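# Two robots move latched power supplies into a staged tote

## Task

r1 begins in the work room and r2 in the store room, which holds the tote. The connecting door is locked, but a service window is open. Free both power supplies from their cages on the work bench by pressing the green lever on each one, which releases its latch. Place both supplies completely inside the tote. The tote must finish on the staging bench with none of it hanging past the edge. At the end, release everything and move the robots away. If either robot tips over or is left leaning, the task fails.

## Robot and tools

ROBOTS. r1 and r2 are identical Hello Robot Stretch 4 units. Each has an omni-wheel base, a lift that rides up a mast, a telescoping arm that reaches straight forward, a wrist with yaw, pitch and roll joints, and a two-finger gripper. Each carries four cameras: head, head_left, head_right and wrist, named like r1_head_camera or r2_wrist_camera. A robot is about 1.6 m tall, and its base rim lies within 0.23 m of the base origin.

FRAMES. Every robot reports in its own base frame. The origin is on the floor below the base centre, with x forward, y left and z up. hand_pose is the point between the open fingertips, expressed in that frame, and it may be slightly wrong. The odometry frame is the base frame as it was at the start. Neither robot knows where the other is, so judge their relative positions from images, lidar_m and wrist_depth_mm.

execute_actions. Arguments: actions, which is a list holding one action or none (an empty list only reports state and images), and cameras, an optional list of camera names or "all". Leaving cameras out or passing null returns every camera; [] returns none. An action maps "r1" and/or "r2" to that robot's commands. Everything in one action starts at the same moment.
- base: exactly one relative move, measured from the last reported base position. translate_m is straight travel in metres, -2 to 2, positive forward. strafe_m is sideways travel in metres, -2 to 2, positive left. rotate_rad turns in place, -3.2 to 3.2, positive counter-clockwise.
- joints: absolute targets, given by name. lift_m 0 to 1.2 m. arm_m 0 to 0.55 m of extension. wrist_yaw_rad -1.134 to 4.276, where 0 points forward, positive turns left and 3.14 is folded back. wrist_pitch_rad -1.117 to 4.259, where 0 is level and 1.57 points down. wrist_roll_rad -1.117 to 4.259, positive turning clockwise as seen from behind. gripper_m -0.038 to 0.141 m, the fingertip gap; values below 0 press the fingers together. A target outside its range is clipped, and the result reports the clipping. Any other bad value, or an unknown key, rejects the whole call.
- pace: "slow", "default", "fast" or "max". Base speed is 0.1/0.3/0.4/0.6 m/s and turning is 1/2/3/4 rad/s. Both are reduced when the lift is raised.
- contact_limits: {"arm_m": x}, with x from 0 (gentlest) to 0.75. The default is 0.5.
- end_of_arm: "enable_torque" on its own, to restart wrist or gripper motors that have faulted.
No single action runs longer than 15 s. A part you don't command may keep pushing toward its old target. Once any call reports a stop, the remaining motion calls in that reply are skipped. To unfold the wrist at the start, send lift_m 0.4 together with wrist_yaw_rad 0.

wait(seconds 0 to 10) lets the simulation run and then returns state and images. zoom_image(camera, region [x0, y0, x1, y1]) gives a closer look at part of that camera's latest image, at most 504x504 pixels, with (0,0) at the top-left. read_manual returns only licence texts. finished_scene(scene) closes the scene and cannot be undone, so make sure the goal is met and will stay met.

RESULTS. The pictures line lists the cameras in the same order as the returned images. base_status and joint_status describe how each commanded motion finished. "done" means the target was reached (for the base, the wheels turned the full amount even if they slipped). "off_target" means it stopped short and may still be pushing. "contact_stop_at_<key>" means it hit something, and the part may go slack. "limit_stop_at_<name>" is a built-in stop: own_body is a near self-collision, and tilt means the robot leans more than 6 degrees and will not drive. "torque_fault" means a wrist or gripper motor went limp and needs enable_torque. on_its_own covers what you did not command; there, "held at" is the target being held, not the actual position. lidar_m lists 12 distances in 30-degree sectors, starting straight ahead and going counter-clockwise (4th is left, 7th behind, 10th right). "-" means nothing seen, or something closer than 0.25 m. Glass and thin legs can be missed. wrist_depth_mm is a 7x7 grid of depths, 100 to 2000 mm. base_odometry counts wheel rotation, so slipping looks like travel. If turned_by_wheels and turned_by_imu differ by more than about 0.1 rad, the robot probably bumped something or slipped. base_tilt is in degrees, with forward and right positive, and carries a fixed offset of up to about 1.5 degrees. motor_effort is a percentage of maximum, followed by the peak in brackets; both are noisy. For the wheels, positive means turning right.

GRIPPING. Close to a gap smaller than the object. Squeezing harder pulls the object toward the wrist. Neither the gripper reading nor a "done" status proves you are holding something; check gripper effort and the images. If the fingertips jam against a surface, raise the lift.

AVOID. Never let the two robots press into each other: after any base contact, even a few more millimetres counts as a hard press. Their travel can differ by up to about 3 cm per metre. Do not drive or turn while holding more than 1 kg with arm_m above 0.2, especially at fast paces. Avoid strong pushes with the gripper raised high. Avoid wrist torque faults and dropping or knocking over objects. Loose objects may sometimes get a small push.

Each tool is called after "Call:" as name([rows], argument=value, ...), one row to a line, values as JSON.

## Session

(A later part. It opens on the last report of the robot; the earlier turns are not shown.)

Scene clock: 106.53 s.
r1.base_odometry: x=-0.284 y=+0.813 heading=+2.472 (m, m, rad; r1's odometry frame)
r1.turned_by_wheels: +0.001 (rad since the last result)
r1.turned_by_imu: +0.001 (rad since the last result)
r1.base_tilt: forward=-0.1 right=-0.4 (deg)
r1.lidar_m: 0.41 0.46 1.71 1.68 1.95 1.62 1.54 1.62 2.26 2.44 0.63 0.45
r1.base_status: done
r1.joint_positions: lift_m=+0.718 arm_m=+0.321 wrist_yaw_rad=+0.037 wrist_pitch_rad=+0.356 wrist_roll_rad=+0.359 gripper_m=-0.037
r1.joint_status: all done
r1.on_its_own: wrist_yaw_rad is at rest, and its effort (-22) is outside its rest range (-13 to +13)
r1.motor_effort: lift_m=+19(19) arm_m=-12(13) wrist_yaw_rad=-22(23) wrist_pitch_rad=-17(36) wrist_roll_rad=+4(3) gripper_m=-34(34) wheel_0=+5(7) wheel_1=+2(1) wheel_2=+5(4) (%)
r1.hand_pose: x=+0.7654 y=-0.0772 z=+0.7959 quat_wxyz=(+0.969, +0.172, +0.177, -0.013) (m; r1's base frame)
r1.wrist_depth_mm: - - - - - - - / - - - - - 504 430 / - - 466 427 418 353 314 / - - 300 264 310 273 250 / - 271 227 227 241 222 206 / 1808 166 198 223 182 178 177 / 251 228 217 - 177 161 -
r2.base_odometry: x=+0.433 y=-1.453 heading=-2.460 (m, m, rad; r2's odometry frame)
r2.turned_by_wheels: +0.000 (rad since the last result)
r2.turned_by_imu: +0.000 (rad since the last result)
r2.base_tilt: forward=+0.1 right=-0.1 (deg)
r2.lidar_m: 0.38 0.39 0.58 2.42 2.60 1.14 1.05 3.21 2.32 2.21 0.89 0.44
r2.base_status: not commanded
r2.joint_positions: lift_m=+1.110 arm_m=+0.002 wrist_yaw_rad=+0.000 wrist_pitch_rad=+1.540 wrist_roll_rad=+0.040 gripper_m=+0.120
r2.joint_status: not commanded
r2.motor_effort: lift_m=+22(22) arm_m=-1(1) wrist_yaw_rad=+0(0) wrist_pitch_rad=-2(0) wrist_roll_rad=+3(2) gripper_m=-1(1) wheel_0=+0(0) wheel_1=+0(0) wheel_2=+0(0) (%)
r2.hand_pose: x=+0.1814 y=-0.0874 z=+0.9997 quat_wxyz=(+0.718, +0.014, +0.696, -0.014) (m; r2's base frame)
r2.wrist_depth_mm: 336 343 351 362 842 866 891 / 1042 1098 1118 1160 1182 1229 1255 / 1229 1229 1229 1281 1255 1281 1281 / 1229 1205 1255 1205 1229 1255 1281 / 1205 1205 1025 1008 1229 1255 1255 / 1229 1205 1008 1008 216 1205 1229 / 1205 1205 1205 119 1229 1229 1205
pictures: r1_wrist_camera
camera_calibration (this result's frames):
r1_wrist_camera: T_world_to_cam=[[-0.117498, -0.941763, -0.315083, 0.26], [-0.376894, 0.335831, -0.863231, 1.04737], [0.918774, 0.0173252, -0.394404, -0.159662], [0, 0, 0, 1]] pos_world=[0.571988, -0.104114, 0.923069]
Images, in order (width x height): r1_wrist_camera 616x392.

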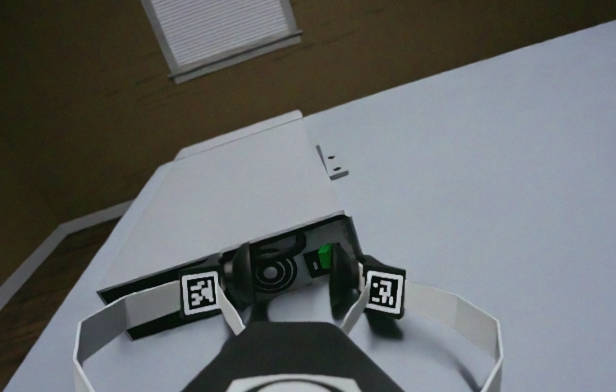

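Call:
execute_actions([
  {"r1":{"joints":{"arm_m":0.315,"lift_m":0.715},"base":{"strafe_m":-0.004},"pace":"slow"}},
], cameras=["r1_wrist_camera"])

Call:
zoom_image(camera="r1_wrist_camera", region=[180, 200, 410, 330])

Scene clock: 107.40 s.
r1.base_odometry: x=-0.282 y=+0.816 heading=+2.474 (m, m, rad; r1's odometry frame)
r1.turned_by_wheels: +0.002 (rad since the last result)
r1.turned_by_imu: +0.002 (rad since the last result)
r1.base_tilt: forward=-0.1 right=-0.4 (deg)
r1.lidar_m: 0.44 0.45 1.71 1.67 1.92 1.62 1.54 1.62 2.26 2.42 0.63 0.44
r1.base_status: done
r1.joint_positions: lift_m=+0.715 arm_m=+0.317 wrist_yaw_rad=+0.044 wrist_pitch_rad=+0.352 wrist_roll_rad=+0.360 gripper_m=-0.037
r1.joint_status: all done
r1.on_its_own: wrist_yaw_rad is at rest, and its effort (-40) is outside its rest range (-13 to +13)
r1.motor_effort: lift_m=+17(17) arm_m=-10(11) wrist_yaw_rad=-40(41) wrist_pitch_rad=-5(17) wrist_roll_rad=+0(4) gripper_m=-29(33) wheel_0=+8(10) wheel_1=+5(5) wheel_2=+9(10) (%)
r1.hand_pose: x=+0.7621 y=-0.0754 z=+0.7940 quat_wxyz=(+0.969, +0.172, +0.176, -0.010) (m; r1's base frame)
r1.wrist_depth_mm: - - - - - - - / - - - - - 508 427 / - - 477 407 418 353 314 / - - 303 256 314 273 249 / - 283 231 226 243 221 205 / 1863 165 197 213 182 183 176 / 253 227 216 - 176 158 -
r2.base_odometry: x=+0.433 y=-1.453 heading=-2.460 (m, m, rad; r2's odometry frame)
r2.turned_by_wheels: +0.000 (rad since the last result)
r2.turned_by_imu: +0.000 (rad since the last result)
r2.base_tilt: forward=+0.2 right=-0.2 (deg)
r2.lidar_m: 0.38 0.40 0.57 2.42 2.61 1.14 1.07 3.19 2.30 2.22 0.89 0.39
r2.base_status: not commanded
r2.joint_positions: lift_m=+1.110 arm_m=+0.002 wrist_yaw_rad=+0.000 wrist_pitch_rad=+1.540 wrist_roll_rad=+0.040 gripper_m=+0.120
r2.joint_status: not commanded
r2.motor_effort: lift_m=+22(22) arm_m=-1(0) wrist_yaw_rad=+0(0) wrist_pitch_rad=-2(1) wrist_roll_rad=-1(0) gripper_m=-1(0) wheel_0=+0(0) wheel_1=+0(0) wheel_2=+0(0) (%)
r2.hand_pose: x=+0.1814 y=-0.0874 z=+0.9997 quat_wxyz=(+0.718, +0.014, +0.696, -0.014) (m; r2's base frame)
r2.wrist_depth_mm: 338 343 349 362 842 866 904 / 1042 1078 1118 1160 1160 1205 1255 / 1229 1229 1255 1229 1255 1255 1281 / 1229 1255 1229 1229 1255 1255 1229 / 1229 1229 1042 1025 1229 1229 1255 / 1205 1229 991 1008 216 1229 1229 / 1205 1205 1205 119 1229 1229 1255
pictures: r1_wrist_camera
camera_calibration (this result's frames):
r1_wrist_camera: T_world_to_cam=[[-0.110654, -0.941982, -0.316899, 0.256912], [-0.375648, 0.334844, -0.864157, 1.04359], [0.920133, 0.0234201, -0.390906, -0.160724], [0, 0, 0, 1]] pos_world=[0.568339, -0.10367, 0.920415]
Images, in order (width x height): r1_wrist_camera 616x392.

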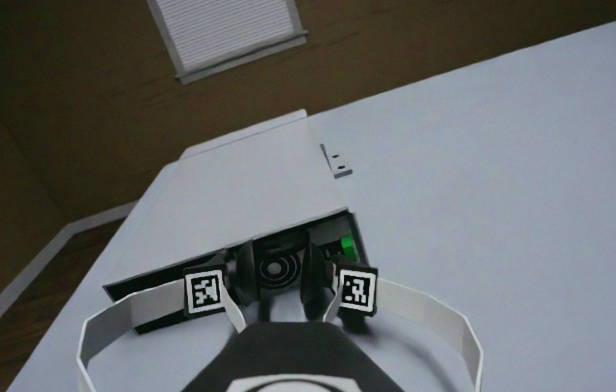

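Region (180, 200, 410, 330) of r1_wrist_camera's 616x392 image, scaled by 2.191; it fills the top 285 rows of this view, and the rest is white.

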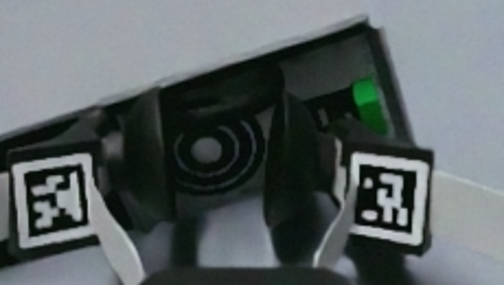

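Call:
execute_actions([
  {"r1":{"joints":{"arm_m":0.275,"gripper_m":0.06,"lift_m":0.727,"wrist_yaw_rad":0.07,"wrist_roll_rad":0.28},"base":{"strafe_m":-0.008}}},
], cameras=["r1_wrist_camera"])

Scene clock: 109.73 s.
r1.base_odometry: x=-0.277 y=+0.822 heading=+2.474 (m, m, rad; r1's odometry frame)
r1.turned_by_wheels: +0.000 (rad since the last result)
r1.turned_by_imu: +0.000 (rad since the last result)
r1.base_tilt: forward=-0.1 right=-0.4 (deg)
r1.lidar_m: 0.43 0.46 1.73 1.71 1.95 1.60 1.54 1.63 2.26 2.40 0.64 0.42
r1.base_status: done
r1.joint_positions: lift_m=+0.727 arm_m=+0.277 wrist_yaw_rad=+0.070 wrist_pitch_rad=+0.352 wrist_roll_rad=+0.280 gripper_m=+0.060
r1.joint_status: all done
r1.motor_effort: lift_m=+23(24) arm_m=-9(13) wrist_yaw_rad=+0(38) wrist_pitch_rad=-7(26) wrist_roll_rad=-1(5) gripper_m=-3(27) wheel_0=+1(11) wheel_1=-1(4) wheel_2=+0(7) (%)
r1.hand_pose: x=+0.7237 y=-0.0683 z=+0.8054 quat_wxyz=(+0.975, +0.131, +0.178, +0.010) (m; r1's base frame)
r1.wrist_depth_mm: - - - - - - - / - - - - - 647 559 / - - 517 459 488 427 384 / - - 329 300 353 315 294 / - 329 271 274 267 253 239 / 960 282 198 234 198 208 198 / 249 229 226 - 192 177 174
r2.base_odometry: x=+0.433 y=-1.453 heading=-2.460 (m, m, rad; r2's odometry frame)
r2.turned_by_wheels: +0.000 (rad since the last result)
r2.turned_by_imu: +0.001 (rad since the last result)
r2.base_tilt: forward=+0.1 right=-0.2 (deg)
r2.lidar_m: 0.39 0.42 0.57 2.41 2.61 1.12 1.07 3.21 2.32 2.23 0.90 0.43
r2.base_status: not commanded
r2.joint_positions: lift_m=+1.110 arm_m=+0.002 wrist_yaw_rad=+0.000 wrist_pitch_rad=+1.540 wrist_roll_rad=+0.040 gripper_m=+0.120
r2.joint_status: not commanded
r2.motor_effort: lift_m=+22(22) arm_m=-1(0) wrist_yaw_rad=+0(0) wrist_pitch_rad=-1(1) wrist_roll_rad=-1(0) gripper_m=-1(1) wheel_0=+0(0) wheel_1=-1(0) wheel_2=+0(0) (%)
r2.hand_pose: x=+0.1814 y=-0.0874 z=+0.9997 quat_wxyz=(+0.718, +0.014, +0.696, -0.014) (m; r2's base frame)
r2.wrist_depth_mm: 334 343 349 359 842 866 904 / 1025 1078 1118 1160 1160 1229 1255 / 1229 1229 1255 1255 1255 1255 1255 / 1255 1229 1255 1229 1229 1255 1229 / 1205 1205 1042 1025 1229 1229 1255 / 1205 1205 991 1025 215 1229 1229 / 1205 1205 1182 119 1205 1229 1229
pictures: r1_wrist_camera
camera_calibration (this result's frames):
r1_wrist_camera: T_world_to_cam=[[-0.0585104, -0.96756, -0.245775, 0.166263], [-0.388123, 0.248875, -0.887368, 1.05849], [0.919748, 0.0434705, -0.390094, -0.120061], [0, 0, 0, 1]] pos_world=[0.530977, -0.0973419, 0.933294]
Images, in order (width x height): r1_wrist_camera 616x392.

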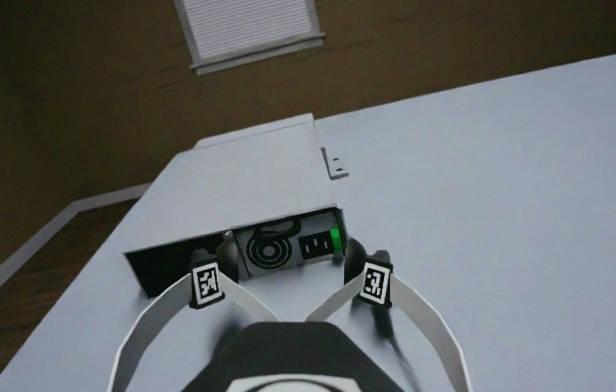

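Call:
execute_actions([
  {"r1":{"joints":{"arm_m":0.303},"base":{"strafe_m":-0.004},"pace":"slow","contact_limits":{"arm_m":0.3}}},
], cameras=[])

Call:
execute_actions([
  {"r1":{"joints":{"gripper_m":0.03,"lift_m":0.726}}},
], cameras=["r1_wrist_camera"])

Call:
execute_actions([
  {"r1":{"joints":{"gripper_m":0.015,"arm_m":0.317,"lift_m":0.725},"pace":"slow","contact_limits":{"arm_m":0.4}}},
], cameras=["r1_wrist_camera"])

Call:
execute_actions([
  {"r1":{"joints":{"gripper_m":-0.015,"arm_m":0.324,"lift_m":0.722},"base":{"strafe_m":-0.005},"pace":"slow","contact_limits":{"arm_m":0.4}}},
], cameras=[])

Call:
execute_actions([
  {"r1":{"joints":{"gripper_m":-0.038,"arm_m":0.331,"lift_m":0.720},"base":{"strafe_m":-0.005},"pace":"slow","contact_limits":{"arm_m":0.4}}},
], cameras=["r1_wrist_camera"])

Call:
zoom_image(camera="r1_wrist_camera", region=[180, 200, 410, 330])

Scene clock: 111.37 s.
r1.base_odometry: x=-0.274 y=+0.825 heading=+2.474 (m, m, rad; r1's odometry frame)
r1.turned_by_wheels: +0.000 (rad since the last result)
r1.turned_by_imu: +0.000 (rad since the last result)
r1.base_tilt: forward=+0.0 right=-0.4 (deg)
r1.lidar_m: 0.42 0.45 1.73 1.69 1.94 1.60 1.54 1.61 2.28 2.40 0.58 0.44
r1.base_status: done
r1.joint_positions: lift_m=+0.727 arm_m=+0.301 wrist_yaw_rad=+0.070 wrist_pitch_rad=+0.353 wrist_roll_rad=+0.280 gripper_m=+0.060
r1.joint_status: all done
r1.motor_effort: lift_m=+23(23) arm_m=+11(12) wrist_yaw_rad=-2(0) wrist_pitch_rad=-9(10) wrist_roll_rad=+0(1) gripper_m=-2(2) wheel_0=+2(2) wheel_1=+0(2) wheel_2=+0(0) (%)
r1.contact_limits: arm_m 0.3
r1.hand_pose: x=+0.7482 y=-0.0683 z=+0.8053 quat_wxyz=(+0.975, +0.131, +0.179, +0.010) (m; r1's base frame)
r1.wrist_depth_mm: - - - - - - - / - - - - - - 549 / - - - 466 488 418 382 / - - 325 304 351 317 291 / - 291 250 248 266 251 238 / 324 268 239 235 198 208 197 / 250 228 226 - 191 177 174
r2.base_odometry: x=+0.433 y=-1.453 heading=-2.460 (m, m, rad; r2's odometry frame)
r2.turned_by_wheels: +0.000 (rad since the last result)
r2.turned_by_imu: +0.000 (rad since the last result)
r2.base_tilt: forward=+0.2 right=-0.2 (deg)
r2.lidar_m: 0.39 0.42 0.55 2.42 2.62 1.13 1.05 3.22 2.30 2.21 0.88 0.42
r2.base_status: not commanded
r2.joint_positions: lift_m=+1.110 arm_m=+0.002 wrist_yaw_rad=+0.000 wrist_pitch_rad=+1.540 wrist_roll_rad=+0.040 gripper_m=+0.120
r2.joint_status: not commanded
r2.motor_effort: lift_m=+22(22) arm_m=-1(0) wrist_yaw_rad=+0(1) wrist_pitch_rad=-1(1) wrist_roll_rad=-1(1) gripper_m=+0(1) wheel_0=+0(0) wheel_1=+0(0) wheel_2=+0(0) (%)
r2.hand_pose: x=+0.1814 y=-0.0874 z=+0.9997 quat_wxyz=(+0.718, +0.014, +0.696, -0.014) (m; r2's base frame)
r2.wrist_depth_mm: 336 343 351 362 842 866 891 / 1042 1078 1098 1160 1182 1229 1281 / 1229 1229 1229 1255 1255 1255 1281 / 1205 1229 1255 1255 1255 1255 1255 / 1205 1229 1042 1008 1229 1229 1229 / 1205 1182 1008 1008 216 1229 1229 / 1205 1229 1205 119 1205 1229 1229
pictures: none
No camera images: the call's "cameras" was empty. Leave "cameras" out to get every camera's image.

Scene clock: 112.43 s.
r1.base_odometry: x=-0.274 y=+0.825 heading=+2.474 (m, m, rad; r1's odometry frame)
r1.turned_by_wheels: +0.000 (rad since the last result)
r1.turned_by_imu: +0.000 (rad since the last result)
r1.base_tilt: forward=-0.1 right=-0.3 (deg)
r1.lidar_m: 0.42 0.46 1.73 1.70 1.94 1.60 1.54 1.63 2.28 2.42 0.63 0.46
r1.base_status: not commanded
r1.joint_positions: lift_m=+0.726 arm_m=+0.302 wrist_yaw_rad=+0.073 wrist_pitch_rad=+0.353 wrist_roll_rad=+0.280 gripper_m=+0.030
r1.joint_status: all done
r1.motor_effort: lift_m=+17(20) arm_m=+8(11) wrist_yaw_rad=-11(9) wrist_pitch_rad=-7(12) wrist_roll_rad=-1(1) gripper_m=-9(9) wheel_0=+1(2) wheel_1=+1(0) wheel_2=+1(1) (%)
r1.hand_pose: x=+0.7488 y=-0.0675 z=+0.8048 quat_wxyz=(+0.975, +0.131, +0.179, +0.011) (m; r1's base frame)
r1.wrist_depth_mm: - - - - - - - / - - - - - - 554 / - - - 462 484 421 377 / - - 324 300 349 314 289 / - 297 245 246 271 251 239 / 332 273 196 234 194 208 197 / 248 225 224 - 191 176 174
r2.base_odometry: x=+0.433 y=-1.453 heading=-2.460 (m, m, rad; r2's odometry frame)
r2.turned_by_wheels: +0.000 (rad since the last result)
r2.turned_by_imu: +0.000 (rad since the last result)
r2.base_tilt: forward=+0.1 right=-0.2 (deg)
r2.lidar_m: 0.38 0.39 0.59 2.41 2.61 1.12 1.06 3.21 2.29 2.23 0.91 0.41
r2.base_status: not commanded
r2.joint_positions: lift_m=+1.110 arm_m=+0.002 wrist_yaw_rad=+0.000 wrist_pitch_rad=+1.540 wrist_roll_rad=+0.040 gripper_m=+0.120
r2.joint_status: not commanded
r2.motor_effort: lift_m=+22(22) arm_m=-1(0) wrist_yaw_rad=+0(0) wrist_pitch_rad=-1(1) wrist_roll_rad=+0(1) gripper_m=+0(1) wheel_0=+0(0) wheel_1=+0(0) wheel_2=+0(1) (%)
r2.hand_pose: x=+0.1814 y=-0.0874 z=+0.9997 quat_wxyz=(+0.718, +0.014, +0.696, -0.014) (m; r2's base frame)
r2.wrist_depth_mm: 336 343 351 362 842 866 904 / 1060 1078 1118 1138 1182 1229 1281 / 1229 1229 1229 1229 1255 1255 1255 / 1205 1255 1255 1229 1255 1255 1281 / 1205 1205 1025 1025 1229 1229 1255 / 1205 1182 1008 1008 216 1229 1229 / 1205 1205 1205 119 1205 1229 1229
pictures: r1_wrist_camera
camera_calibration (this result's frames):
r1_wrist_camera: T_world_to_cam=[[-0.0556847, -0.967814, -0.245429, 0.165934], [-0.389032, 0.247415, -0.887378, 1.0681], [0.91954, 0.0460664, -0.390288, -0.142974], [0, 0, 0, 1]] pos_world=[0.556236, -0.0970845, 0.932732]
Images, in order (width x height): r1_wrist_camera 616x392.

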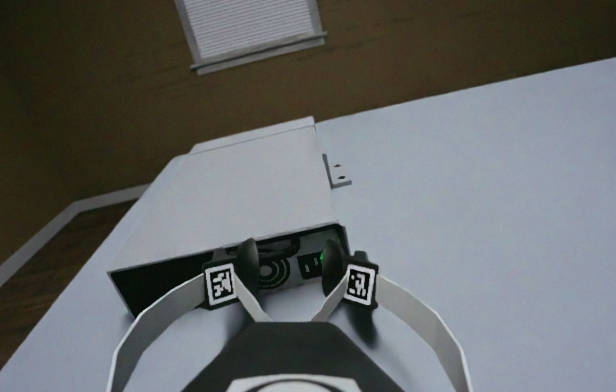

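Scene clock: 113.47 s.
r1.base_odometry: x=-0.274 y=+0.825 heading=+2.475 (m, m, rad; r1's odometry frame)
r1.turned_by_wheels: +0.000 (rad since the last result)
r1.turned_by_imu: +0.000 (rad since the last result)
r1.base_tilt: forward=-0.1 right=-0.3 (deg)
r1.lidar_m: 0.42 0.43 1.72 1.69 1.94 1.62 1.54 1.62 2.28 2.41 0.61 0.47
r1.base_status: not commanded
r1.joint_positions: lift_m=+0.725 arm_m=+0.314 wrist_yaw_rad=+0.069 wrist_pitch_rad=+0.358 wrist_roll_rad=+0.280 gripper_m=+0.015
r1.joint_status: all done
r1.on_its_own: wrist_pitch_rad is at rest, and its effort (-25) is outside its rest range (-23 to +23)
r1.motor_effort: lift_m=+16(18) arm_m=+17(17) wrist_yaw_rad=+1(10) wrist_pitch_rad=-25(26) wrist_roll_rad=+2(0) gripper_m=-13(14) wheel_0=+5(6) wheel_1=+5(5) wheel_2=-5(4) (%)
r1.contact_limits: arm_m 0.4
r1.hand_pose: x=+0.7604 y=-0.0686 z=+0.8024 quat_wxyz=(+0.975, +0.131, +0.181, +0.009) (m; r1's base frame)
r1.wrist_depth_mm: - - - - - - - / - - - - - 615 539 / - - 484 445 469 410 373 / - - 314 291 342 306 285 / - 277 236 234 266 245 233 / 314 245 208 229 191 205 194 / 244 223 221 - 190 173 171
r2.base_odometry: x=+0.433 y=-1.453 heading=-2.460 (m, m, rad; r2's odometry frame)
r2.turned_by_wheels: +0.000 (rad since the last result)
r2.turned_by_imu: +0.000 (rad since the last result)
r2.base_tilt: forward=+0.1 right=-0.2 (deg)
r2.lidar_m: 0.37 0.42 0.59 2.44 2.59 1.11 1.06 3.21 2.31 2.22 0.91 0.39
r2.base_status: not commanded
r2.joint_positions: lift_m=+1.110 arm_m=+0.002 wrist_yaw_rad=+0.000 wrist_pitch_rad=+1.540 wrist_roll_rad=+0.040 gripper_m=+0.120
r2.joint_status: not commanded
r2.motor_effort: lift_m=+22(22) arm_m=+0(0) wrist_yaw_rad=+0(0) wrist_pitch_rad=-1(1) wrist_roll_rad=-2(3) gripper_m=-1(1) wheel_0=+0(0) wheel_1=+0(0) wheel_2=+0(0) (%)
r2.hand_pose: x=+0.1814 y=-0.0874 z=+0.9997 quat_wxyz=(+0.718, +0.014, +0.696, -0.014) (m; r2's base frame)
r2.wrist_depth_mm: 336 342 353 362 831 866 904 / 1042 1078 1118 1160 1160 1229 1255 / 1229 1255 1229 1229 1255 1255 1255 / 1229 1205 1229 1229 1255 1255 1255 / 1229 1205 1042 1008 1229 1229 1255 / 1229 1205 991 1008 215 1229 1229 / 1205 1182 1205 119 1229 1205 1229
pictures: r1_wrist_camera
camera_calibration (this result's frames):
r1_wrist_camera: T_world_to_cam=[[-0.0606878, -0.967796, -0.244311, 0.167796], [-0.392936, 0.248163, -0.885447, 1.07218], [0.917561, 0.0422629, -0.395343, -0.149173], [0, 0, 0, 1]] pos_world=[0.568359, -0.0973792, 0.931381]
Images, in order (width x height): r1_wrist_camera 616x392.

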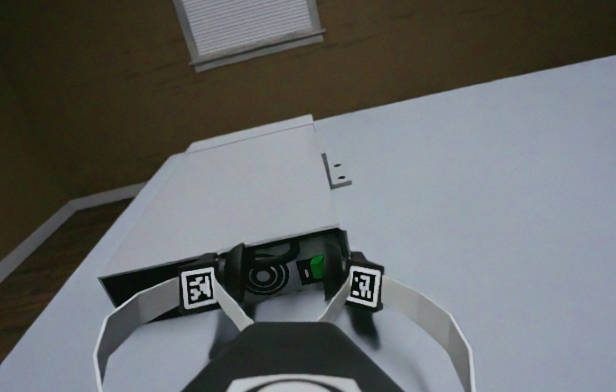

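Scene clock: 114.80 s.
r1.base_odometry: x=-0.271 y=+0.829 heading=+2.474 (m, m, rad; r1's odometry frame)
r1.turned_by_wheels: +0.000 (rad since the last result)
r1.turned_by_imu: +0.013 (rad since the last result)
r1.base_tilt: forward=-0.1 right=-0.3 (deg)
r1.lidar_m: 0.43 0.44 1.70 1.68 1.91 1.59 1.54 1.64 2.27 2.41 0.61 0.42
r1.base_status: done
r1.joint_positions: lift_m=+0.722 arm_m=+0.321 wrist_yaw_rad=+0.063 wrist_pitch_rad=+0.357 wrist_roll_rad=+0.279 gripper_m=-0.014
r1.joint_status: all done
r1.on_its_own: wrist_yaw_rad is at rest, and its effort (+19) is outside its rest range (-13 to +13)
r1.motor_effort: lift_m=+15(15) arm_m=+15(20) wrist_yaw_rad=+19(27) wrist_pitch_rad=-21(24) wrist_roll_rad=+1(1) gripper_m=-23(23) wheel_0=+2(8) wheel_1=+2(5) wheel_2=-10(10) (%)
r1.contact_limits: arm_m 0.4
r1.hand_pose: x=+0.7675 y=-0.0703 z=+0.7998 quat_wxyz=(+0.975, +0.131, +0.180, +0.006) (m; r1's base frame)
r1.wrist_depth_mm: - - - - - - - / - - - - - 615 539 / - - 477 439 466 407 366 / - - 307 281 336 304 282 / - 271 232 228 265 242 230 / 306 172 199 230 185 195 191 / 241 223 218 - 187 173 -
r2.base_odometry: x=+0.433 y=-1.453 heading=-2.460 (m, m, rad; r2's odometry frame)
r2.turned_by_wheels: +0.000 (rad since the last result)
r2.turned_by_imu: +0.000 (rad since the last result)
r2.base_tilt: forward=+0.2 right=-0.2 (deg)
r2.lidar_m: 0.38 0.41 0.59 2.40 2.63 1.14 1.07 3.22 2.30 2.22 0.92 0.38
r2.base_status: not commanded
r2.joint_positions: lift_m=+1.110 arm_m=+0.002 wrist_yaw_rad=+0.000 wrist_pitch_rad=+1.540 wrist_roll_rad=+0.040 gripper_m=+0.120
r2.joint_status: not commanded
r2.motor_effort: lift_m=+22(22) arm_m=+0(0) wrist_yaw_rad=+0(0) wrist_pitch_rad=-1(1) wrist_roll_rad=-1(0) gripper_m=+0(1) wheel_0=+0(0) wheel_1=+0(0) wheel_2=+0(0) (%)
r2.hand_pose: x=+0.1814 y=-0.0874 z=+0.9997 quat_wxyz=(+0.718, +0.014, +0.696, -0.014) (m; r2's base frame)
r2.wrist_depth_mm: 336 342 351 359 854 866 904 / 1025 1078 1118 1160 1160 1229 1281 / 1229 1255 1229 1255 1255 1281 1255 / 1229 1229 1255 1205 1255 1229 1255 / 1229 1229 1042 1025 1229 1255 1229 / 1205 1182 991 1025 216 1229 1229 / 1205 1182 1229 119 1205 1205 1229
pictures: none
No camera images: the call's "cameras" was empty. Leave "cameras" out to get every camera's image.

Scene clock: 115.87 s.
r1.base_odometry: x=-0.267 y=+0.832 heading=+2.474 (m, m, rad; r1's odometry frame)
r1.turned_by_wheels: +0.000 (rad since the last result)
r1.turned_by_imu: +0.001 (rad since the last result)
r1.base_tilt: forward=-0.1 right=-0.3 (deg)
r1.lidar_m: 0.44 0.45 1.71 1.70 1.94 1.61 1.53 1.64 2.31 2.41 0.60 0.41
r1.base_status: done
r1.joint_positions: lift_m=+0.720 arm_m=+0.328 wrist_yaw_rad=+0.064 wrist_pitch_rad=+0.358 wrist_roll_rad=+0.279 gripper_m=-0.037
r1.joint_status: all done
r1.on_its_own: wrist_yaw_rad is at rest, and its effort (+15) is outside its rest range (-13 to +13); wrist_pitch_rad is at rest, and its effort (-25) is outside its rest range (-23 to +23)
r1.motor_effort: lift_m=+15(14) arm_m=+17(19) wrist_yaw_rad=+15(20) wrist_pitch_rad=-25(25) wrist_roll_rad=+2(3) gripper_m=-23(24) wheel_0=+7(9) wheel_1=+2(3) wheel_2=-9(9) (%)
r1.contact_limits: arm_m 0.4
r1.hand_pose: x=+0.7741 y=-0.0700 z=+0.7975 quat_wxyz=(+0.975, +0.131, +0.181, +0.006) (m; r1's base frame)
r1.wrist_depth_mm: - - - - - - - / - - - - - 603 530 / - - 459 427 455 394 359 / - - 300 277 332 298 277 / - 254 226 223 262 239 225 / 294 168 198 226 182 191 188 / 229 223 215 - 183 169 -
r2.base_odometry: x=+0.433 y=-1.453 heading=-2.460 (m, m, rad; r2's odometry frame)
r2.turned_by_wheels: +0.000 (rad since the last result)
r2.turned_by_imu: +0.000 (rad since the last result)
r2.base_tilt: forward=+0.1 right=-0.2 (deg)
r2.lidar_m: 0.36 0.41 0.57 2.44 2.60 1.14 1.06 3.19 2.32 2.22 0.92 0.42
r2.base_status: not commanded
r2.joint_positions: lift_m=+1.110 arm_m=+0.002 wrist_yaw_rad=+0.000 wrist_pitch_rad=+1.540 wrist_roll_rad=+0.040 gripper_m=+0.120
r2.joint_status: not commanded
r2.motor_effort: lift_m=+22(22) arm_m=-1(0) wrist_yaw_rad=+0(0) wrist_pitch_rad=-1(1) wrist_roll_rad=+2(2) gripper_m=+0(1) wheel_0=+0(0) wheel_1=-1(0) wheel_2=+0(0) (%)
r2.hand_pose: x=+0.1814 y=-0.0874 z=+0.9997 quat_wxyz=(+0.718, +0.014, +0.696, -0.014) (m; r2's base frame)
r2.wrist_depth_mm: 334 342 351 362 831 866 891 / 1042 1060 1098 1160 1160 1205 1281 / 1229 1255 1255 1255 1255 1255 1255 / 1229 1229 1229 1255 1229 1255 1229 / 1229 1205 1025 1008 1205 1229 1255 / 1229 1229 1008 1008 216 1255 1229 / 1205 1205 1229 119 1229 1229 1229
pictures: r1_wrist_camera
camera_calibration (this result's frames):
r1_wrist_camera: T_world_to_cam=[[-0.065212, -0.967633, -0.243788, 0.169238], [-0.391944, 0.249512, -0.885508, 1.07294], [0.917675, 0.0378057, -0.395529, -0.163961], [0, 0, 0, 1]] pos_world=[0.58203, -0.0977515, 0.9265]
Images, in order (width x height): r1_wrist_camera 616x392.

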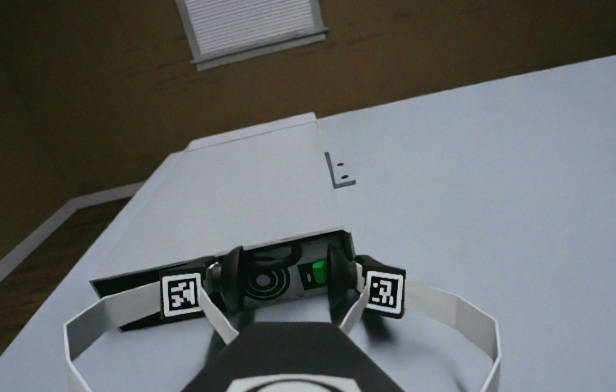

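Region (180, 200, 410, 330) of r1_wrist_camera's 616x392 image, scaled by 2.191; it fills the top 285 rows of this view, and the rest is white.

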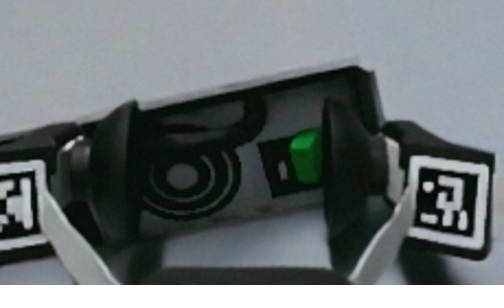

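Call:
execute_actions(actions=[], cameras=["r1_wrist_camera","r1_head_camera"])

Scene clock: 116.67 s.
r1.base_odometry: x=-0.267 y=+0.832 heading=+2.474 (m, m, rad; r1's odometry frame)
r1.turned_by_wheels: +0.000 (rad since the last result)
r1.turned_by_imu: +0.000 (rad since the last result)
r1.base_tilt: forward=-0.1 right=-0.4 (deg)
r1.lidar_m: 0.42 0.44 1.76 1.70 1.93 1.58 1.53 1.60 2.30 2.41 0.62 0.45
r1.base_status: done
r1.joint_positions: lift_m=+0.720 arm_m=+0.328 wrist_yaw_rad=+0.064 wrist_pitch_rad=+0.358 wrist_roll_rad=+0.279 gripper_m=-0.037
r1.joint_status: all done
r1.on_its_own: wrist_yaw_rad is at rest, and its effort (+15) is outside its rest range (-13 to +13); wrist_pitch_rad is at rest, and its effort (-25) is outside its rest range (-23 to +23)
r1.motor_effort: lift_m=+15(14) arm_m=+17(19) wrist_yaw_rad=+15(20) wrist_pitch_rad=-25(25) wrist_roll_rad=+0(3) gripper_m=-26(24) wheel_0=+7(9) wheel_1=+2(3) wheel_2=-9(9) (%)
r1.contact_limits: arm_m 0.4
r1.hand_pose: x=+0.7741 y=-0.0700 z=+0.7975 quat_wxyz=(+0.975, +0.131, +0.181, +0.006) (m; r1's base frame)
r1.wrist_depth_mm: - - - - - - - / - - - - - 603 535 / - - 462 421 459 394 359 / - - 301 276 332 300 276 / - 254 227 223 259 239 227 / 294 169 198 226 182 191 188 / 229 221 214 - 183 169 -
r2.base_odometry: x=+0.433 y=-1.453 heading=-2.460 (m, m, rad; r2's odometry frame)
r2.turned_by_wheels: +0.000 (rad since the last result)
r2.turned_by_imu: +0.000 (rad since the last result)
r2.base_tilt: forward=+0.2 right=-0.2 (deg)
r2.lidar_m: 0.39 0.40 0.55 2.41 2.61 1.11 1.05 3.22 2.31 2.21 0.90 0.41
r2.base_status: not commanded
r2.joint_positions: lift_m=+1.110 arm_m=+0.002 wrist_yaw_rad=+0.000 wrist_pitch_rad=+1.540 wrist_roll_rad=+0.040 gripper_m=+0.120
r2.joint_status: not commanded
r2.motor_effort: lift_m=+22(22) arm_m=+0(0) wrist_yaw_rad=+0(0) wrist_pitch_rad=+0(1) wrist_roll_rad=-1(2) gripper_m=-1(1) wheel_0=+0(0) wheel_1=+0(0) wheel_2=+0(0) (%)
r2.hand_pose: x=+0.1814 y=-0.0874 z=+0.9997 quat_wxyz=(+0.718, +0.014, +0.696, -0.014) (m; r2's base frame)
r2.wrist_depth_mm: 336 343 351 362 831 866 904 / 1042 1060 1098 1160 1160 1229 1281 / 1229 1255 1255 1255 1255 1255 1281 / 1229 1229 1255 1255 1255 1255 1255 / 1205 1229 1025 1025 1255 1229 1255 / 1205 1205 991 1008 215 1229 1229 / 1205 1182 1205 119 1229 1229 1229
pictures: r1_head_camera, r1_wrist_camera
camera_calibration (this result's frames):
r1_wrist_camera: T_world_to_cam=[[-0.0652121, -0.967634, -0.243788, 0.169238], [-0.391944, 0.249512, -0.885508, 1.07294], [0.917675, 0.0378056, -0.39553, -0.163961], [0, 0, 0, 1]] pos_world=[0.58203, -0.0977515, 0.926499]
Images, in order (width x height): r1_head_camera 420x560, r1_wrist_camera 616x392.

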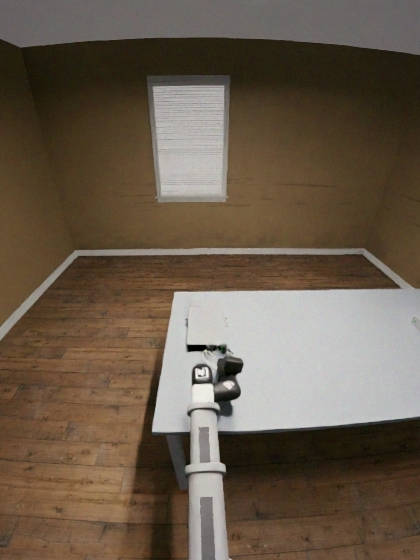

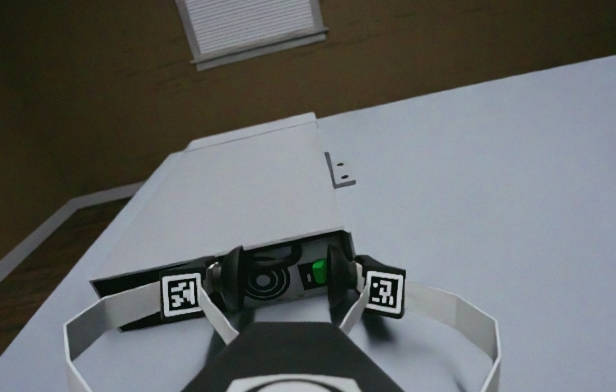

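Call:
execute_actions([
  {"r1":{"joints":{"arm_m":0.318},"pace":"slow"}},
], cameras=["r1_wrist_camera"])

Call:
zoom_image(camera="r1_wrist_camera", region=[190, 210, 410, 340])

Scene clock: 117.77 s.
r1.base_odometry: x=-0.268 y=+0.832 heading=+2.475 (m, m, rad; r1's odometry frame)
r1.turned_by_wheels: +0.001 (rad since the last result)
r1.turned_by_imu: +0.001 (rad since the last result)
r1.base_tilt: forward=+0.0 right=-0.4 (deg)
r1.lidar_m: 0.42 0.44 1.70 1.68 1.94 1.60 1.54 1.63 2.32 2.40 0.64 0.44
r1.base_status: not commanded
r1.joint_positions: lift_m=+0.720 arm_m=+0.320 wrist_yaw_rad=+0.073 wrist_pitch_rad=+0.352 wrist_roll_rad=+0.279 gripper_m=-0.037
r1.joint_status: all done
r1.motor_effort: lift_m=+17(17) arm_m=-11(17) wrist_yaw_rad=-11(16) wrist_pitch_rad=-6(25) wrist_roll_rad=+1(3) gripper_m=-32(33) wheel_0=+4(7) wheel_1=+1(2) wheel_2=+2(9) (%)
r1.hand_pose: x=+0.7673 y=-0.0673 z=+0.7991 quat_wxyz=(+0.975, +0.130, +0.178, +0.012) (m; r1's base frame)
r1.wrist_depth_mm: - - - - - - - / - - - - - - 549 / - - 603 427 473 407 370 / - - 310 277 342 306 279 / - 272 235 227 258 244 229 / 314 166 200 229 183 191 190 / 237 223 217 - 187 172 -
r2.base_odometry: x=+0.433 y=-1.453 heading=-2.460 (m, m, rad; r2's odometry frame)
r2.turned_by_wheels: +0.000 (rad since the last result)
r2.turned_by_imu: +0.000 (rad since the last result)
r2.base_tilt: forward=+0.1 right=-0.1 (deg)
r2.lidar_m: 0.39 0.42 0.58 2.42 2.62 1.14 1.07 3.18 2.31 2.21 0.89 0.42
r2.base_status: not commanded
r2.joint_positions: lift_m=+1.110 arm_m=+0.002 wrist_yaw_rad=+0.000 wrist_pitch_rad=+1.540 wrist_roll_rad=+0.040 gripper_m=+0.120
r2.joint_status: not commanded
r2.motor_effort: lift_m=+22(22) arm_m=+0(0) wrist_yaw_rad=+0(0) wrist_pitch_rad=-1(2) wrist_roll_rad=+0(2) gripper_m=-1(1) wheel_0=+0(0) wheel_1=-1(0) wheel_2=+0(1) (%)
r2.hand_pose: x=+0.1814 y=-0.0874 z=+0.9997 quat_wxyz=(+0.718, +0.014, +0.696, -0.014) (m; r2's base frame)
r2.wrist_depth_mm: 336 342 351 362 831 866 904 / 1042 1078 1118 1138 1182 1229 1255 / 1229 1255 1229 1255 1255 1281 1281 / 1229 1205 1255 1229 1229 1255 1255 / 1229 1205 1042 991 1229 1255 1229 / 1205 1205 1025 1008 216 1229 1255 / 1182 1205 1205 119 1205 1205 1229
pictures: r1_wrist_camera
camera_calibration (this result's frames):
r1_wrist_camera: T_world_to_cam=[[-0.0543995, -0.968085, -0.244647, 0.16413], [-0.388282, 0.246235, -0.888034, 1.07007], [0.919933, 0.0466834, -0.389286, -0.163256], [0, 0, 0, 1]] pos_world=[0.574601, -0.0969747, 0.926855]
Images, in order (width x height): r1_wrist_camera 616x392.

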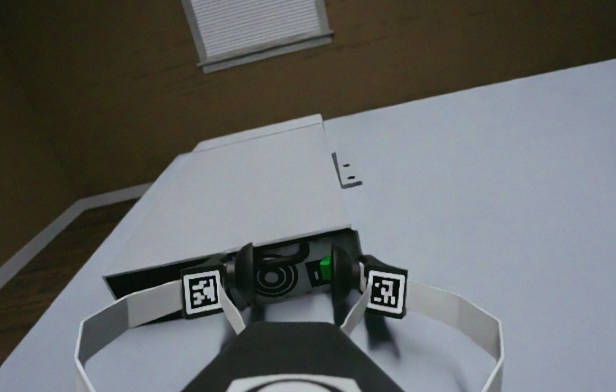

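Region (190, 210, 410, 340) of r1_wrist_camera's 616x392 image, scaled by 2.291; it fills the top 298 rows of this view, and the rest is white.

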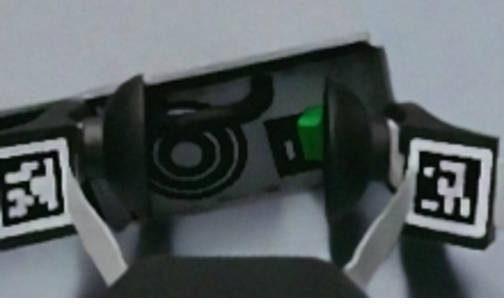

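Call:
execute_actions([
  {"r1":{"joints":{"arm_m":0.313},"pace":"slow"}},
], cameras=["r1_wrist_camera"])

Call:
zoom_image(camera="r1_wrist_camera", region=[190, 210, 410, 340])

Scene clock: 118.70 s.
r1.base_odometry: x=-0.268 y=+0.832 heading=+2.475 (m, m, rad; r1's odometry frame)
r1.turned_by_wheels: +0.001 (rad since the last result)
r1.turned_by_imu: +0.001 (rad since the last result)
r1.base_tilt: forward=-0.1 right=-0.4 (deg)
r1.lidar_m: 0.42 0.45 1.72 1.71 1.93 1.62 1.54 1.64 2.30 2.40 0.62 0.45
r1.base_status: not commanded
r1.joint_positions: lift_m=+0.720 arm_m=+0.315 wrist_yaw_rad=+0.079 wrist_pitch_rad=+0.350 wrist_roll_rad=+0.280 gripper_m=-0.037
r1.joint_status: all done
r1.on_its_own: wrist_yaw_rad is at rest, and its effort (-28) is outside its rest range (-13 to +13)
r1.motor_effort: lift_m=+17(17) arm_m=-12(13) wrist_yaw_rad=-28(26) wrist_pitch_rad=+0(6) wrist_roll_rad=-1(3) gripper_m=-30(33) wheel_0=+6(5) wheel_1=+1(1) wheel_2=+7(7) (%)
r1.hand_pose: x=+0.7631 y=-0.0658 z=+0.7996 quat_wxyz=(+0.975, +0.131, +0.178, +0.014) (m; r1's base frame)
r1.wrist_depth_mm: - - - - - - - / - - - - - - 549 / - - - 427 477 410 370 / - - 314 273 342 304 281 / - 287 236 231 259 242 229 / 1576 163 195 229 181 196 191 / 245 222 220 - 186 169 -
r2.base_odometry: x=+0.433 y=-1.453 heading=-2.460 (m, m, rad; r2's odometry frame)
r2.turned_by_wheels: +0.000 (rad since the last result)
r2.turned_by_imu: +0.000 (rad since the last result)
r2.base_tilt: forward=+0.1 right=-0.2 (deg)
r2.lidar_m: 0.39 0.41 0.55 2.40 2.60 1.11 1.06 3.19 2.30 2.22 0.91 0.42
r2.base_status: not commanded
r2.joint_positions: lift_m=+1.110 arm_m=+0.002 wrist_yaw_rad=+0.000 wrist_pitch_rad=+1.540 wrist_roll_rad=+0.040 gripper_m=+0.120
r2.joint_status: not commanded
r2.motor_effort: lift_m=+21(22) arm_m=+0(0) wrist_yaw_rad=+0(0) wrist_pitch_rad=-1(0) wrist_roll_rad=-2(2) gripper_m=-1(1) wheel_0=+0(0) wheel_1=+0(0) wheel_2=+0(0) (%)
r2.hand_pose: x=+0.1814 y=-0.0874 z=+0.9997 quat_wxyz=(+0.718, +0.014, +0.696, -0.014) (m; r2's base frame)
r2.wrist_depth_mm: 336 342 351 362 842 866 904 / 1060 1078 1118 1182 1182 1205 1281 / 1229 1255 1255 1281 1255 1255 1255 / 1229 1205 1229 1229 1255 1255 1255 / 1229 1205 1042 1008 1229 1205 1255 / 1205 1205 1008 1008 216 1229 1229 / 1205 1205 1205 119 1205 1229 1229
pictures: r1_wrist_camera
camera_calibration (this result's frames):
r1_wrist_camera: T_world_to_cam=[[-0.0491224, -0.967994, -0.246118, 0.162654], [-0.387959, 0.245558, -0.888363, 1.06845], [0.920366, 0.0518451, -0.387605, -0.160602], [0, 0, 0, 1]] pos_world=[0.570317, -0.0965911, 0.926951]
Images, in order (width x height): r1_wrist_camera 616x392.

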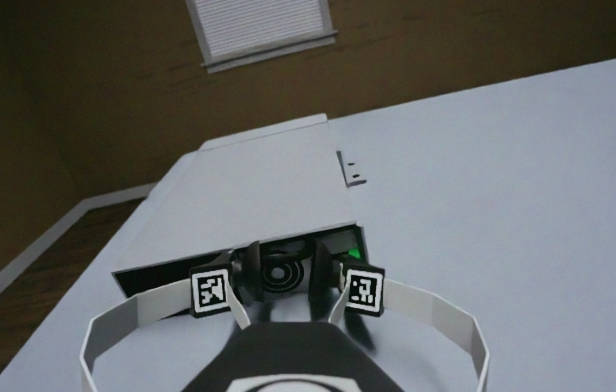

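Region (190, 210, 410, 340) of r1_wrist_camera's 616x392 image, scaled by 2.291; it fills the top 298 rows of this view, and the rest is white.

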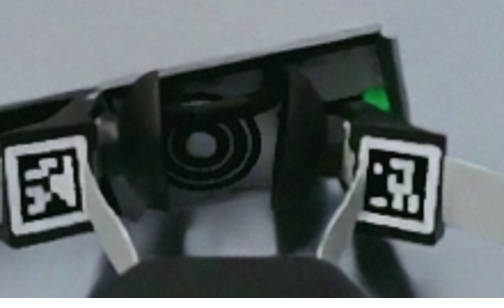

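Call:
execute_actions([
  {"r1":{"joints":{"arm_m":0.285,"gripper_m":0.08,"lift_m":0.726}}},
], cameras=["r1_wrist_camera"])

Scene clock: 123.43 s.
r1.base_odometry: x=-0.268 y=+0.832 heading=+2.474 (m, m, rad; r1's odometry frame)
r1.turned_by_wheels: -0.001 (rad since the last result)
r1.turned_by_imu: -0.001 (rad since the last result)
r1.base_tilt: forward=-0.1 right=-0.3 (deg)
r1.lidar_m: 0.41 0.45 1.72 1.72 1.93 1.60 1.54 1.64 2.31 2.39 0.60 0.42
r1.base_status: not commanded
r1.joint_positions: lift_m=+0.726 arm_m=+0.287 wrist_yaw_rad=+0.070 wrist_pitch_rad=+0.352 wrist_roll_rad=+0.280 gripper_m=+0.080
r1.joint_status: all done
r1.motor_effort: lift_m=+22(24) arm_m=-9(12) wrist_yaw_rad=-2(29) wrist_pitch_rad=-6(17) wrist_roll_rad=+0(4) gripper_m=-1(31) wheel_0=+0(5) wheel_1=+0(1) wheel_2=+1(7) (%)
r1.hand_pose: x=+0.7337 y=-0.0683 z=+0.8045 quat_wxyz=(+0.975, +0.131, +0.178, +0.010) (m; r1's base frame)
r1.wrist_depth_mm: - - - - - - - / - - - - - 640 554 / - - 621 452 484 421 382 / - - 325 293 351 314 287 / - 329 263 267 264 250 238 / 946 272 242 235 207 207 196 / 248 226 225 - 193 175 173
r2.base_odometry: x=+0.433 y=-1.453 heading=-2.460 (m, m, rad; r2's odometry frame)
r2.turned_by_wheels: +0.000 (rad since the last result)
r2.turned_by_imu: +0.001 (rad since the last result)
r2.base_tilt: forward=+0.2 right=-0.1 (deg)
r2.lidar_m: 0.37 0.44 0.58 2.45 2.62 1.13 1.06 3.19 2.30 2.20 0.89 0.41
r2.base_status: not commanded
r2.joint_positions: lift_m=+1.110 arm_m=+0.002 wrist_yaw_rad=+0.000 wrist_pitch_rad=+1.540 wrist_roll_rad=+0.040 gripper_m=+0.120
r2.joint_status: not commanded
r2.motor_effort: lift_m=+22(22) arm_m=+0(1) wrist_yaw_rad=+0(0) wrist_pitch_rad=-1(2) wrist_roll_rad=+0(1) gripper_m=-1(0) wheel_0=+0(0) wheel_1=+0(0) wheel_2=+0(0) (%)
r2.hand_pose: x=+0.1814 y=-0.0874 z=+0.9997 quat_wxyz=(+0.718, +0.014, +0.696, -0.014) (m; r2's base frame)
r2.wrist_depth_mm: 336 343 351 362 831 854 917 / 1042 1078 1118 1160 1160 1255 1255 / 1255 1229 1229 1255 1255 1255 1255 / 1229 1255 1229 1229 1255 1229 1255 / 1229 1229 1025 1008 1229 1229 1255 / 1205 1205 991 1008 216 1229 1229 / 1205 1229 1205 119 1205 1205 1205
pictures: r1_wrist_camera
camera_calibration (this result's frames):
r1_wrist_camera: T_world_to_cam=[[-0.0584371, -0.967581, -0.245708, 0.16651], [-0.38798, 0.248792, -0.887454, 1.06149], [0.919813, 0.0434696, -0.389941, -0.129778], [0, 0, 0, 1]] pos_world=[0.540939, -0.0973372, 0.93233]
Images, in order (width x height): r1_wrist_camera 616x392.

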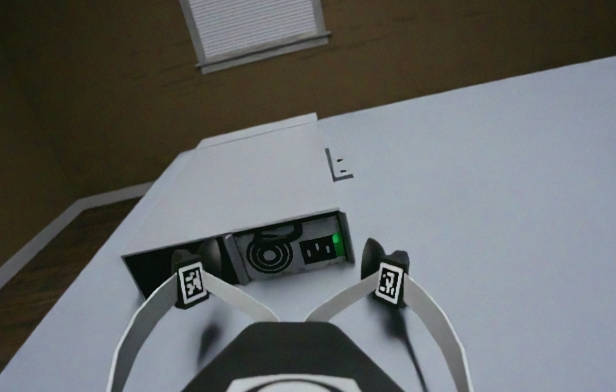

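Call:
execute_actions([
  {"r1":{"base":{"translate_m":0.17},"joints":{"arm_m":0.30,"lift_m":1.0,"wrist_pitch_rad":1.78,"wrist_roll_rad":3.22,"wrist_yaw_rad":0},"pace":"slow"}},
], cameras=["r1_wrist_camera","r1_head_camera"])

Scene clock: 127.10 s.
r1.base_odometry: x=-0.401 y=+0.938 heading=+2.474 (m, m, rad; r1's odometry frame)
r1.turned_by_wheels: +0.000 (rad since the last result)
r1.turned_by_imu: -0.001 (rad since the last result)
r1.base_tilt: forward=-0.1 right=-0.4 (deg)
r1.lidar_m: 0.26 0.28 1.72 1.67 1.97 1.77 1.71 1.81 2.49 0.97 0.38 0.28
r1.base_status: done
r1.joint_positions: lift_m=+1.000 arm_m=+0.299 wrist_yaw_rad=+0.000 wrist_pitch_rad=+1.779 wrist_roll_rad=+3.220 gripper_m=+0.080
r1.joint_status: all done
r1.motor_effort: lift_m=+23(24) arm_m=+5(9) wrist_yaw_rad=-2(29) wrist_pitch_rad=+1(93) wrist_roll_rad=+1(22) gripper_m=-1(2) wheel_0=+0(6) wheel_1=+2(2) wheel_2=-1(9) (%)
r1.hand_pose: x=+0.4103 y=-0.0874 z=+0.8957 quat_wxyz=(-0.025, +0.629, -0.030, -0.776) (m; r1's base frame)
r1.wrist_depth_mm: 1160 1205 1229 1229 1229 1255 1281 / 1182 1182 1205 960 1205 1229 1205 / 1118 377 375 377 384 382 1182 / 362 366 366 368 370 375 1138 / 351 353 357 362 364 366 1098 / 343 342 345 349 347 355 1098 / 336 338 340 - 343 345 1078
r2.base_odometry: x=+0.433 y=-1.453 heading=-2.460 (m, m, rad; r2's odometry frame)
r2.turned_by_wheels: +0.000 (rad since the last result)
r2.turned_by_imu: +0.001 (rad since the last result)
r2.base_tilt: forward=+0.1 right=-0.1 (deg)
r2.lidar_m: 0.39 0.39 0.56 2.43 2.61 1.12 1.06 3.14 2.33 2.22 0.90 0.40
r2.base_status: not commanded
r2.joint_positions: lift_m=+1.110 arm_m=+0.002 wrist_yaw_rad=+0.000 wrist_pitch_rad=+1.540 wrist_roll_rad=+0.040 gripper_m=+0.120
r2.joint_status: not commanded
r2.motor_effort: lift_m=+22(22) arm_m=+0(1) wrist_yaw_rad=+0(0) wrist_pitch_rad=-1(1) wrist_roll_rad=-1(1) gripper_m=-1(2) wheel_0=+0(0) wheel_1=-1(0) wheel_2=+0(1) (%)
r2.hand_pose: x=+0.1814 y=-0.0874 z=+0.9997 quat_wxyz=(+0.718, +0.014, +0.696, -0.014) (m; r2's base frame)
r2.wrist_depth_mm: 336 342 353 362 831 854 891 / 1060 1078 1118 1160 1182 1205 1255 / 1229 1255 1255 1255 1281 1281 1281 / 1229 1229 1229 1255 1229 1229 1255 / 1205 1229 1042 1025 1229 1229 1255 / 1205 1229 991 1008 215 1229 1229 / 1229 1182 1205 119 1205 1205 1229
pictures: r1_head_camera, r1_wrist_camera
camera_calibration (this result's frames):
r1_wrist_camera: T_world_to_cam=[[0.0807802, 0.996585, 0.0171067, 0.0306833], [0.983117, -0.0768379, -0.166065, -0.21545], [-0.164184, 0.0302326, -0.985966, 1.18152], [0, 0, 0, 1]] pos_world=[0.403319, -0.0828536, 1.12863]
Images, in order (width x height): r1_head_camera 420x560, r1_wrist_camera 616x392.

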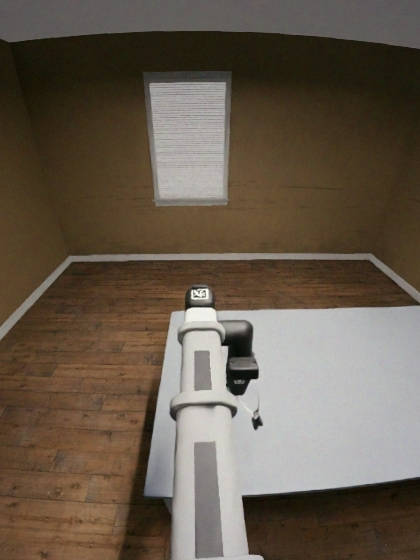

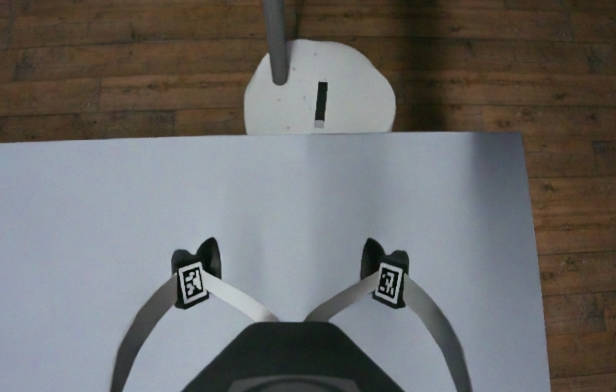

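Call:
execute_actions([
  {"r1":{"base":{"strafe_m":0.019},"joints":{"arm_m":0.42,"lift_m":0.96}}},
], cameras=["r1_wrist_camera"])

Scene clock: 128.60 s.
r1.base_odometry: x=-0.413 y=+0.923 heading=+2.474 (m, m, rad; r1's odometry frame)
r1.turned_by_wheels: +0.000 (rad since the last result)
r1.turned_by_imu: +0.000 (rad since the last result)
r1.base_tilt: forward=+0.0 right=-0.4 (deg)
r1.lidar_m: 0.25 0.29 1.70 1.64 1.92 1.79 1.72 1.82 2.51 0.99 0.37 0.28
r1.base_status: done
r1.joint_positions: lift_m=+0.960 arm_m=+0.418 wrist_yaw_rad=+0.000 wrist_pitch_rad=+1.779 wrist_roll_rad=+3.220 gripper_m=+0.080
r1.joint_status: all done
r1.motor_effort: lift_m=+17(21) arm_m=+9(10) wrist_yaw_rad=-2(1) wrist_pitch_rad=+1(2) wrist_roll_rad=-1(0) gripper_m=-1(2) wheel_0=+1(6) wheel_1=+0(10) wheel_2=+0(1) (%)
r1.hand_pose: x=+0.5296 y=-0.0874 z=+0.8562 quat_wxyz=(-0.025, +0.629, -0.030, -0.776) (m; r1's base frame)
r1.wrist_depth_mm: 347 351 351 357 362 364 1255 / 340 345 343 347 349 355 1205 / 329 334 334 338 343 345 1138 / 325 324 325 330 332 334 1118 / 314 317 317 320 322 329 1078 / 306 304 304 310 310 315 1060 / 297 301 303 - 307 310 1008
r2.base_odometry: x=+0.433 y=-1.453 heading=-2.460 (m, m, rad; r2's odometry frame)
r2.turned_by_wheels: +0.000 (rad since the last result)
r2.turned_by_imu: +0.000 (rad since the last result)
r2.base_tilt: forward=+0.2 right=-0.1 (deg)
r2.lidar_m: 0.38 0.41 0.57 2.42 2.61 1.13 1.04 3.19 2.30 2.21 0.90 0.42
r2.base_status: not commanded
r2.joint_positions: lift_m=+1.110 arm_m=+0.002 wrist_yaw_rad=+0.000 wrist_pitch_rad=+1.540 wrist_roll_rad=+0.040 gripper_m=+0.120
r2.joint_status: not commanded
r2.motor_effort: lift_m=+22(22) arm_m=+0(1) wrist_yaw_rad=+0(0) wrist_pitch_rad=-1(2) wrist_roll_rad=-2(1) gripper_m=-1(1) wheel_0=+0(0) wheel_1=+0(0) wheel_2=+0(0) (%)
r2.hand_pose: x=+0.1814 y=-0.0874 z=+0.9997 quat_wxyz=(+0.718, +0.014, +0.696, -0.014) (m; r2's base frame)
r2.wrist_depth_mm: 336 345 351 362 842 854 904 / 1042 1078 1118 1160 1160 1229 1281 / 1229 1229 1255 1255 1281 1281 1281 / 1205 1255 1229 1229 1255 1255 1255 / 1229 1229 1042 1025 1255 1229 1229 / 1229 1205 1008 1008 216 1205 1205 / 1205 1229 1205 119 1229 1205 1229
pictures: r1_wrist_camera
camera_calibration (this result's frames):
r1_wrist_camera: T_world_to_cam=[[0.0806425, 0.996597, 0.0170745, 0.0218333], [0.983081, -0.0766989, -0.166339, -0.339047], [-0.164464, 0.0301996, -0.985921, 1.16227], [0, 0, 0, 1]] pos_world=[0.522701, -0.0828636, 1.08913]
Images, in order (width x height): r1_wrist_camera 616x392.

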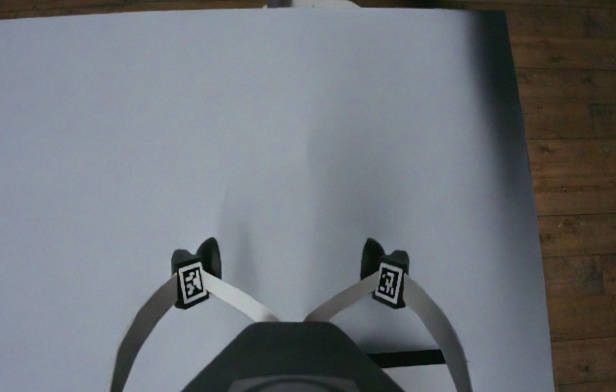

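Call:
execute_actions([
  {"r1":{"joints":{"arm_m":0.448,"lift_m":0.913}}},
], cameras=["r1_wrist_camera"])

Call:
zoom_image(camera="r1_wrist_camera", region=[150, 220, 450, 392])

Scene clock: 129.83 s.
r1.base_odometry: x=-0.413 y=+0.923 heading=+2.474 (m, m, rad; r1's odometry frame)
r1.turned_by_wheels: +0.000 (rad since the last result)
r1.turned_by_imu: +0.000 (rad since the last result)
r1.base_tilt: forward=-0.1 right=-0.4 (deg)
r1.lidar_m: 0.25 0.28 1.71 1.65 1.93 1.77 1.70 1.82 2.51 0.98 0.38 0.29
r1.base_status: not commanded
r1.joint_positions: lift_m=+0.913 arm_m=+0.446 wrist_yaw_rad=+0.000 wrist_pitch_rad=+1.779 wrist_roll_rad=+3.220 gripper_m=+0.080
r1.joint_status: all done
r1.motor_effort: lift_m=+17(16) arm_m=+9(8) wrist_yaw_rad=-1(1) wrist_pitch_rad=+1(1) wrist_roll_rad=-3(0) gripper_m=-2(3) wheel_0=+1(1) wheel_1=+0(0) wheel_2=+0(0) (%)
r1.hand_pose: x=+0.5576 y=-0.0874 z=+0.8092 quat_wxyz=(-0.025, +0.629, -0.030, -0.776) (m; r1's base frame)
r1.wrist_depth_mm: 300 301 304 307 309 309 1138 / 291 293 296 296 300 304 1118 / 282 287 287 290 293 294 300 / 277 278 281 281 285 286 290 / 268 271 272 273 273 278 281 / 262 263 263 267 265 271 273 / 254 256 260 - 220 222 266
r2.base_odometry: x=+0.433 y=-1.453 heading=-2.460 (m, m, rad; r2's odometry frame)
r2.turned_by_wheels: +0.000 (rad since the last result)
r2.turned_by_imu: +0.000 (rad since the last result)
r2.base_tilt: forward=+0.1 right=-0.3 (deg)
r2.lidar_m: 0.39 0.39 0.56 2.44 2.60 1.12 1.07 3.19 2.30 2.22 0.90 0.42
r2.base_status: not commanded
r2.joint_positions: lift_m=+1.110 arm_m=+0.002 wrist_yaw_rad=+0.000 wrist_pitch_rad=+1.540 wrist_roll_rad=+0.040 gripper_m=+0.120
r2.joint_status: not commanded
r2.motor_effort: lift_m=+22(22) arm_m=+0(0) wrist_yaw_rad=+0(0) wrist_pitch_rad=-1(0) wrist_roll_rad=-3(1) gripper_m=-1(0) wheel_0=+0(0) wheel_1=+0(1) wheel_2=+0(0) (%)
r2.hand_pose: x=+0.1814 y=-0.0874 z=+0.9997 quat_wxyz=(+0.718, +0.014, +0.696, -0.014) (m; r2's base frame)
r2.wrist_depth_mm: 336 343 351 362 831 854 904 / 1042 1078 1118 1182 1182 1229 1281 / 1229 1255 1229 1255 1255 1255 1281 / 1205 1255 1205 1229 1255 1255 1255 / 1205 1205 1042 1025 1229 1255 1229 / 1205 1205 1008 1008 216 1229 1229 / 1182 1182 1205 119 1205 1205 1229
pictures: r1_wrist_camera
camera_calibration (this result's frames):
r1_wrist_camera: T_world_to_cam=[[0.0807084, 0.996592, 0.0170678, 0.0203428], [0.983062, -0.0767626, -0.166421, -0.374307], [-0.164543, 0.0302103, -0.985907, 1.12058], [0, 0, 0, 1]] pos_world=[0.550709, -0.0828593, 1.04215]
Images, in order (width x height): r1_wrist_camera 616x392.

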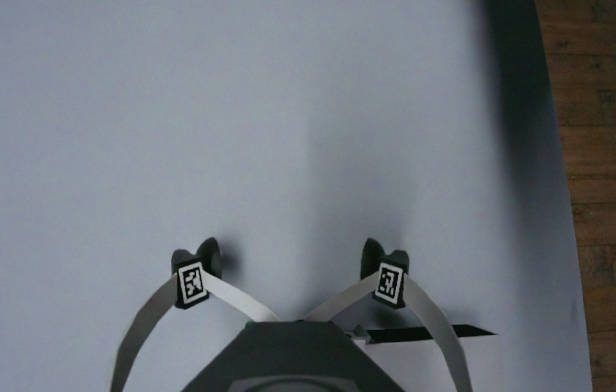

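Region (150, 220, 450, 392) of r1_wrist_camera's 616x392 image, scaled by 1.680; it fills the top 289 rows of this view, and the rest is white.

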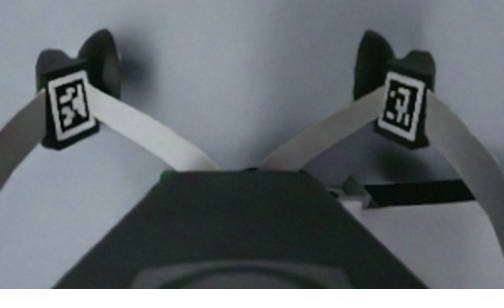

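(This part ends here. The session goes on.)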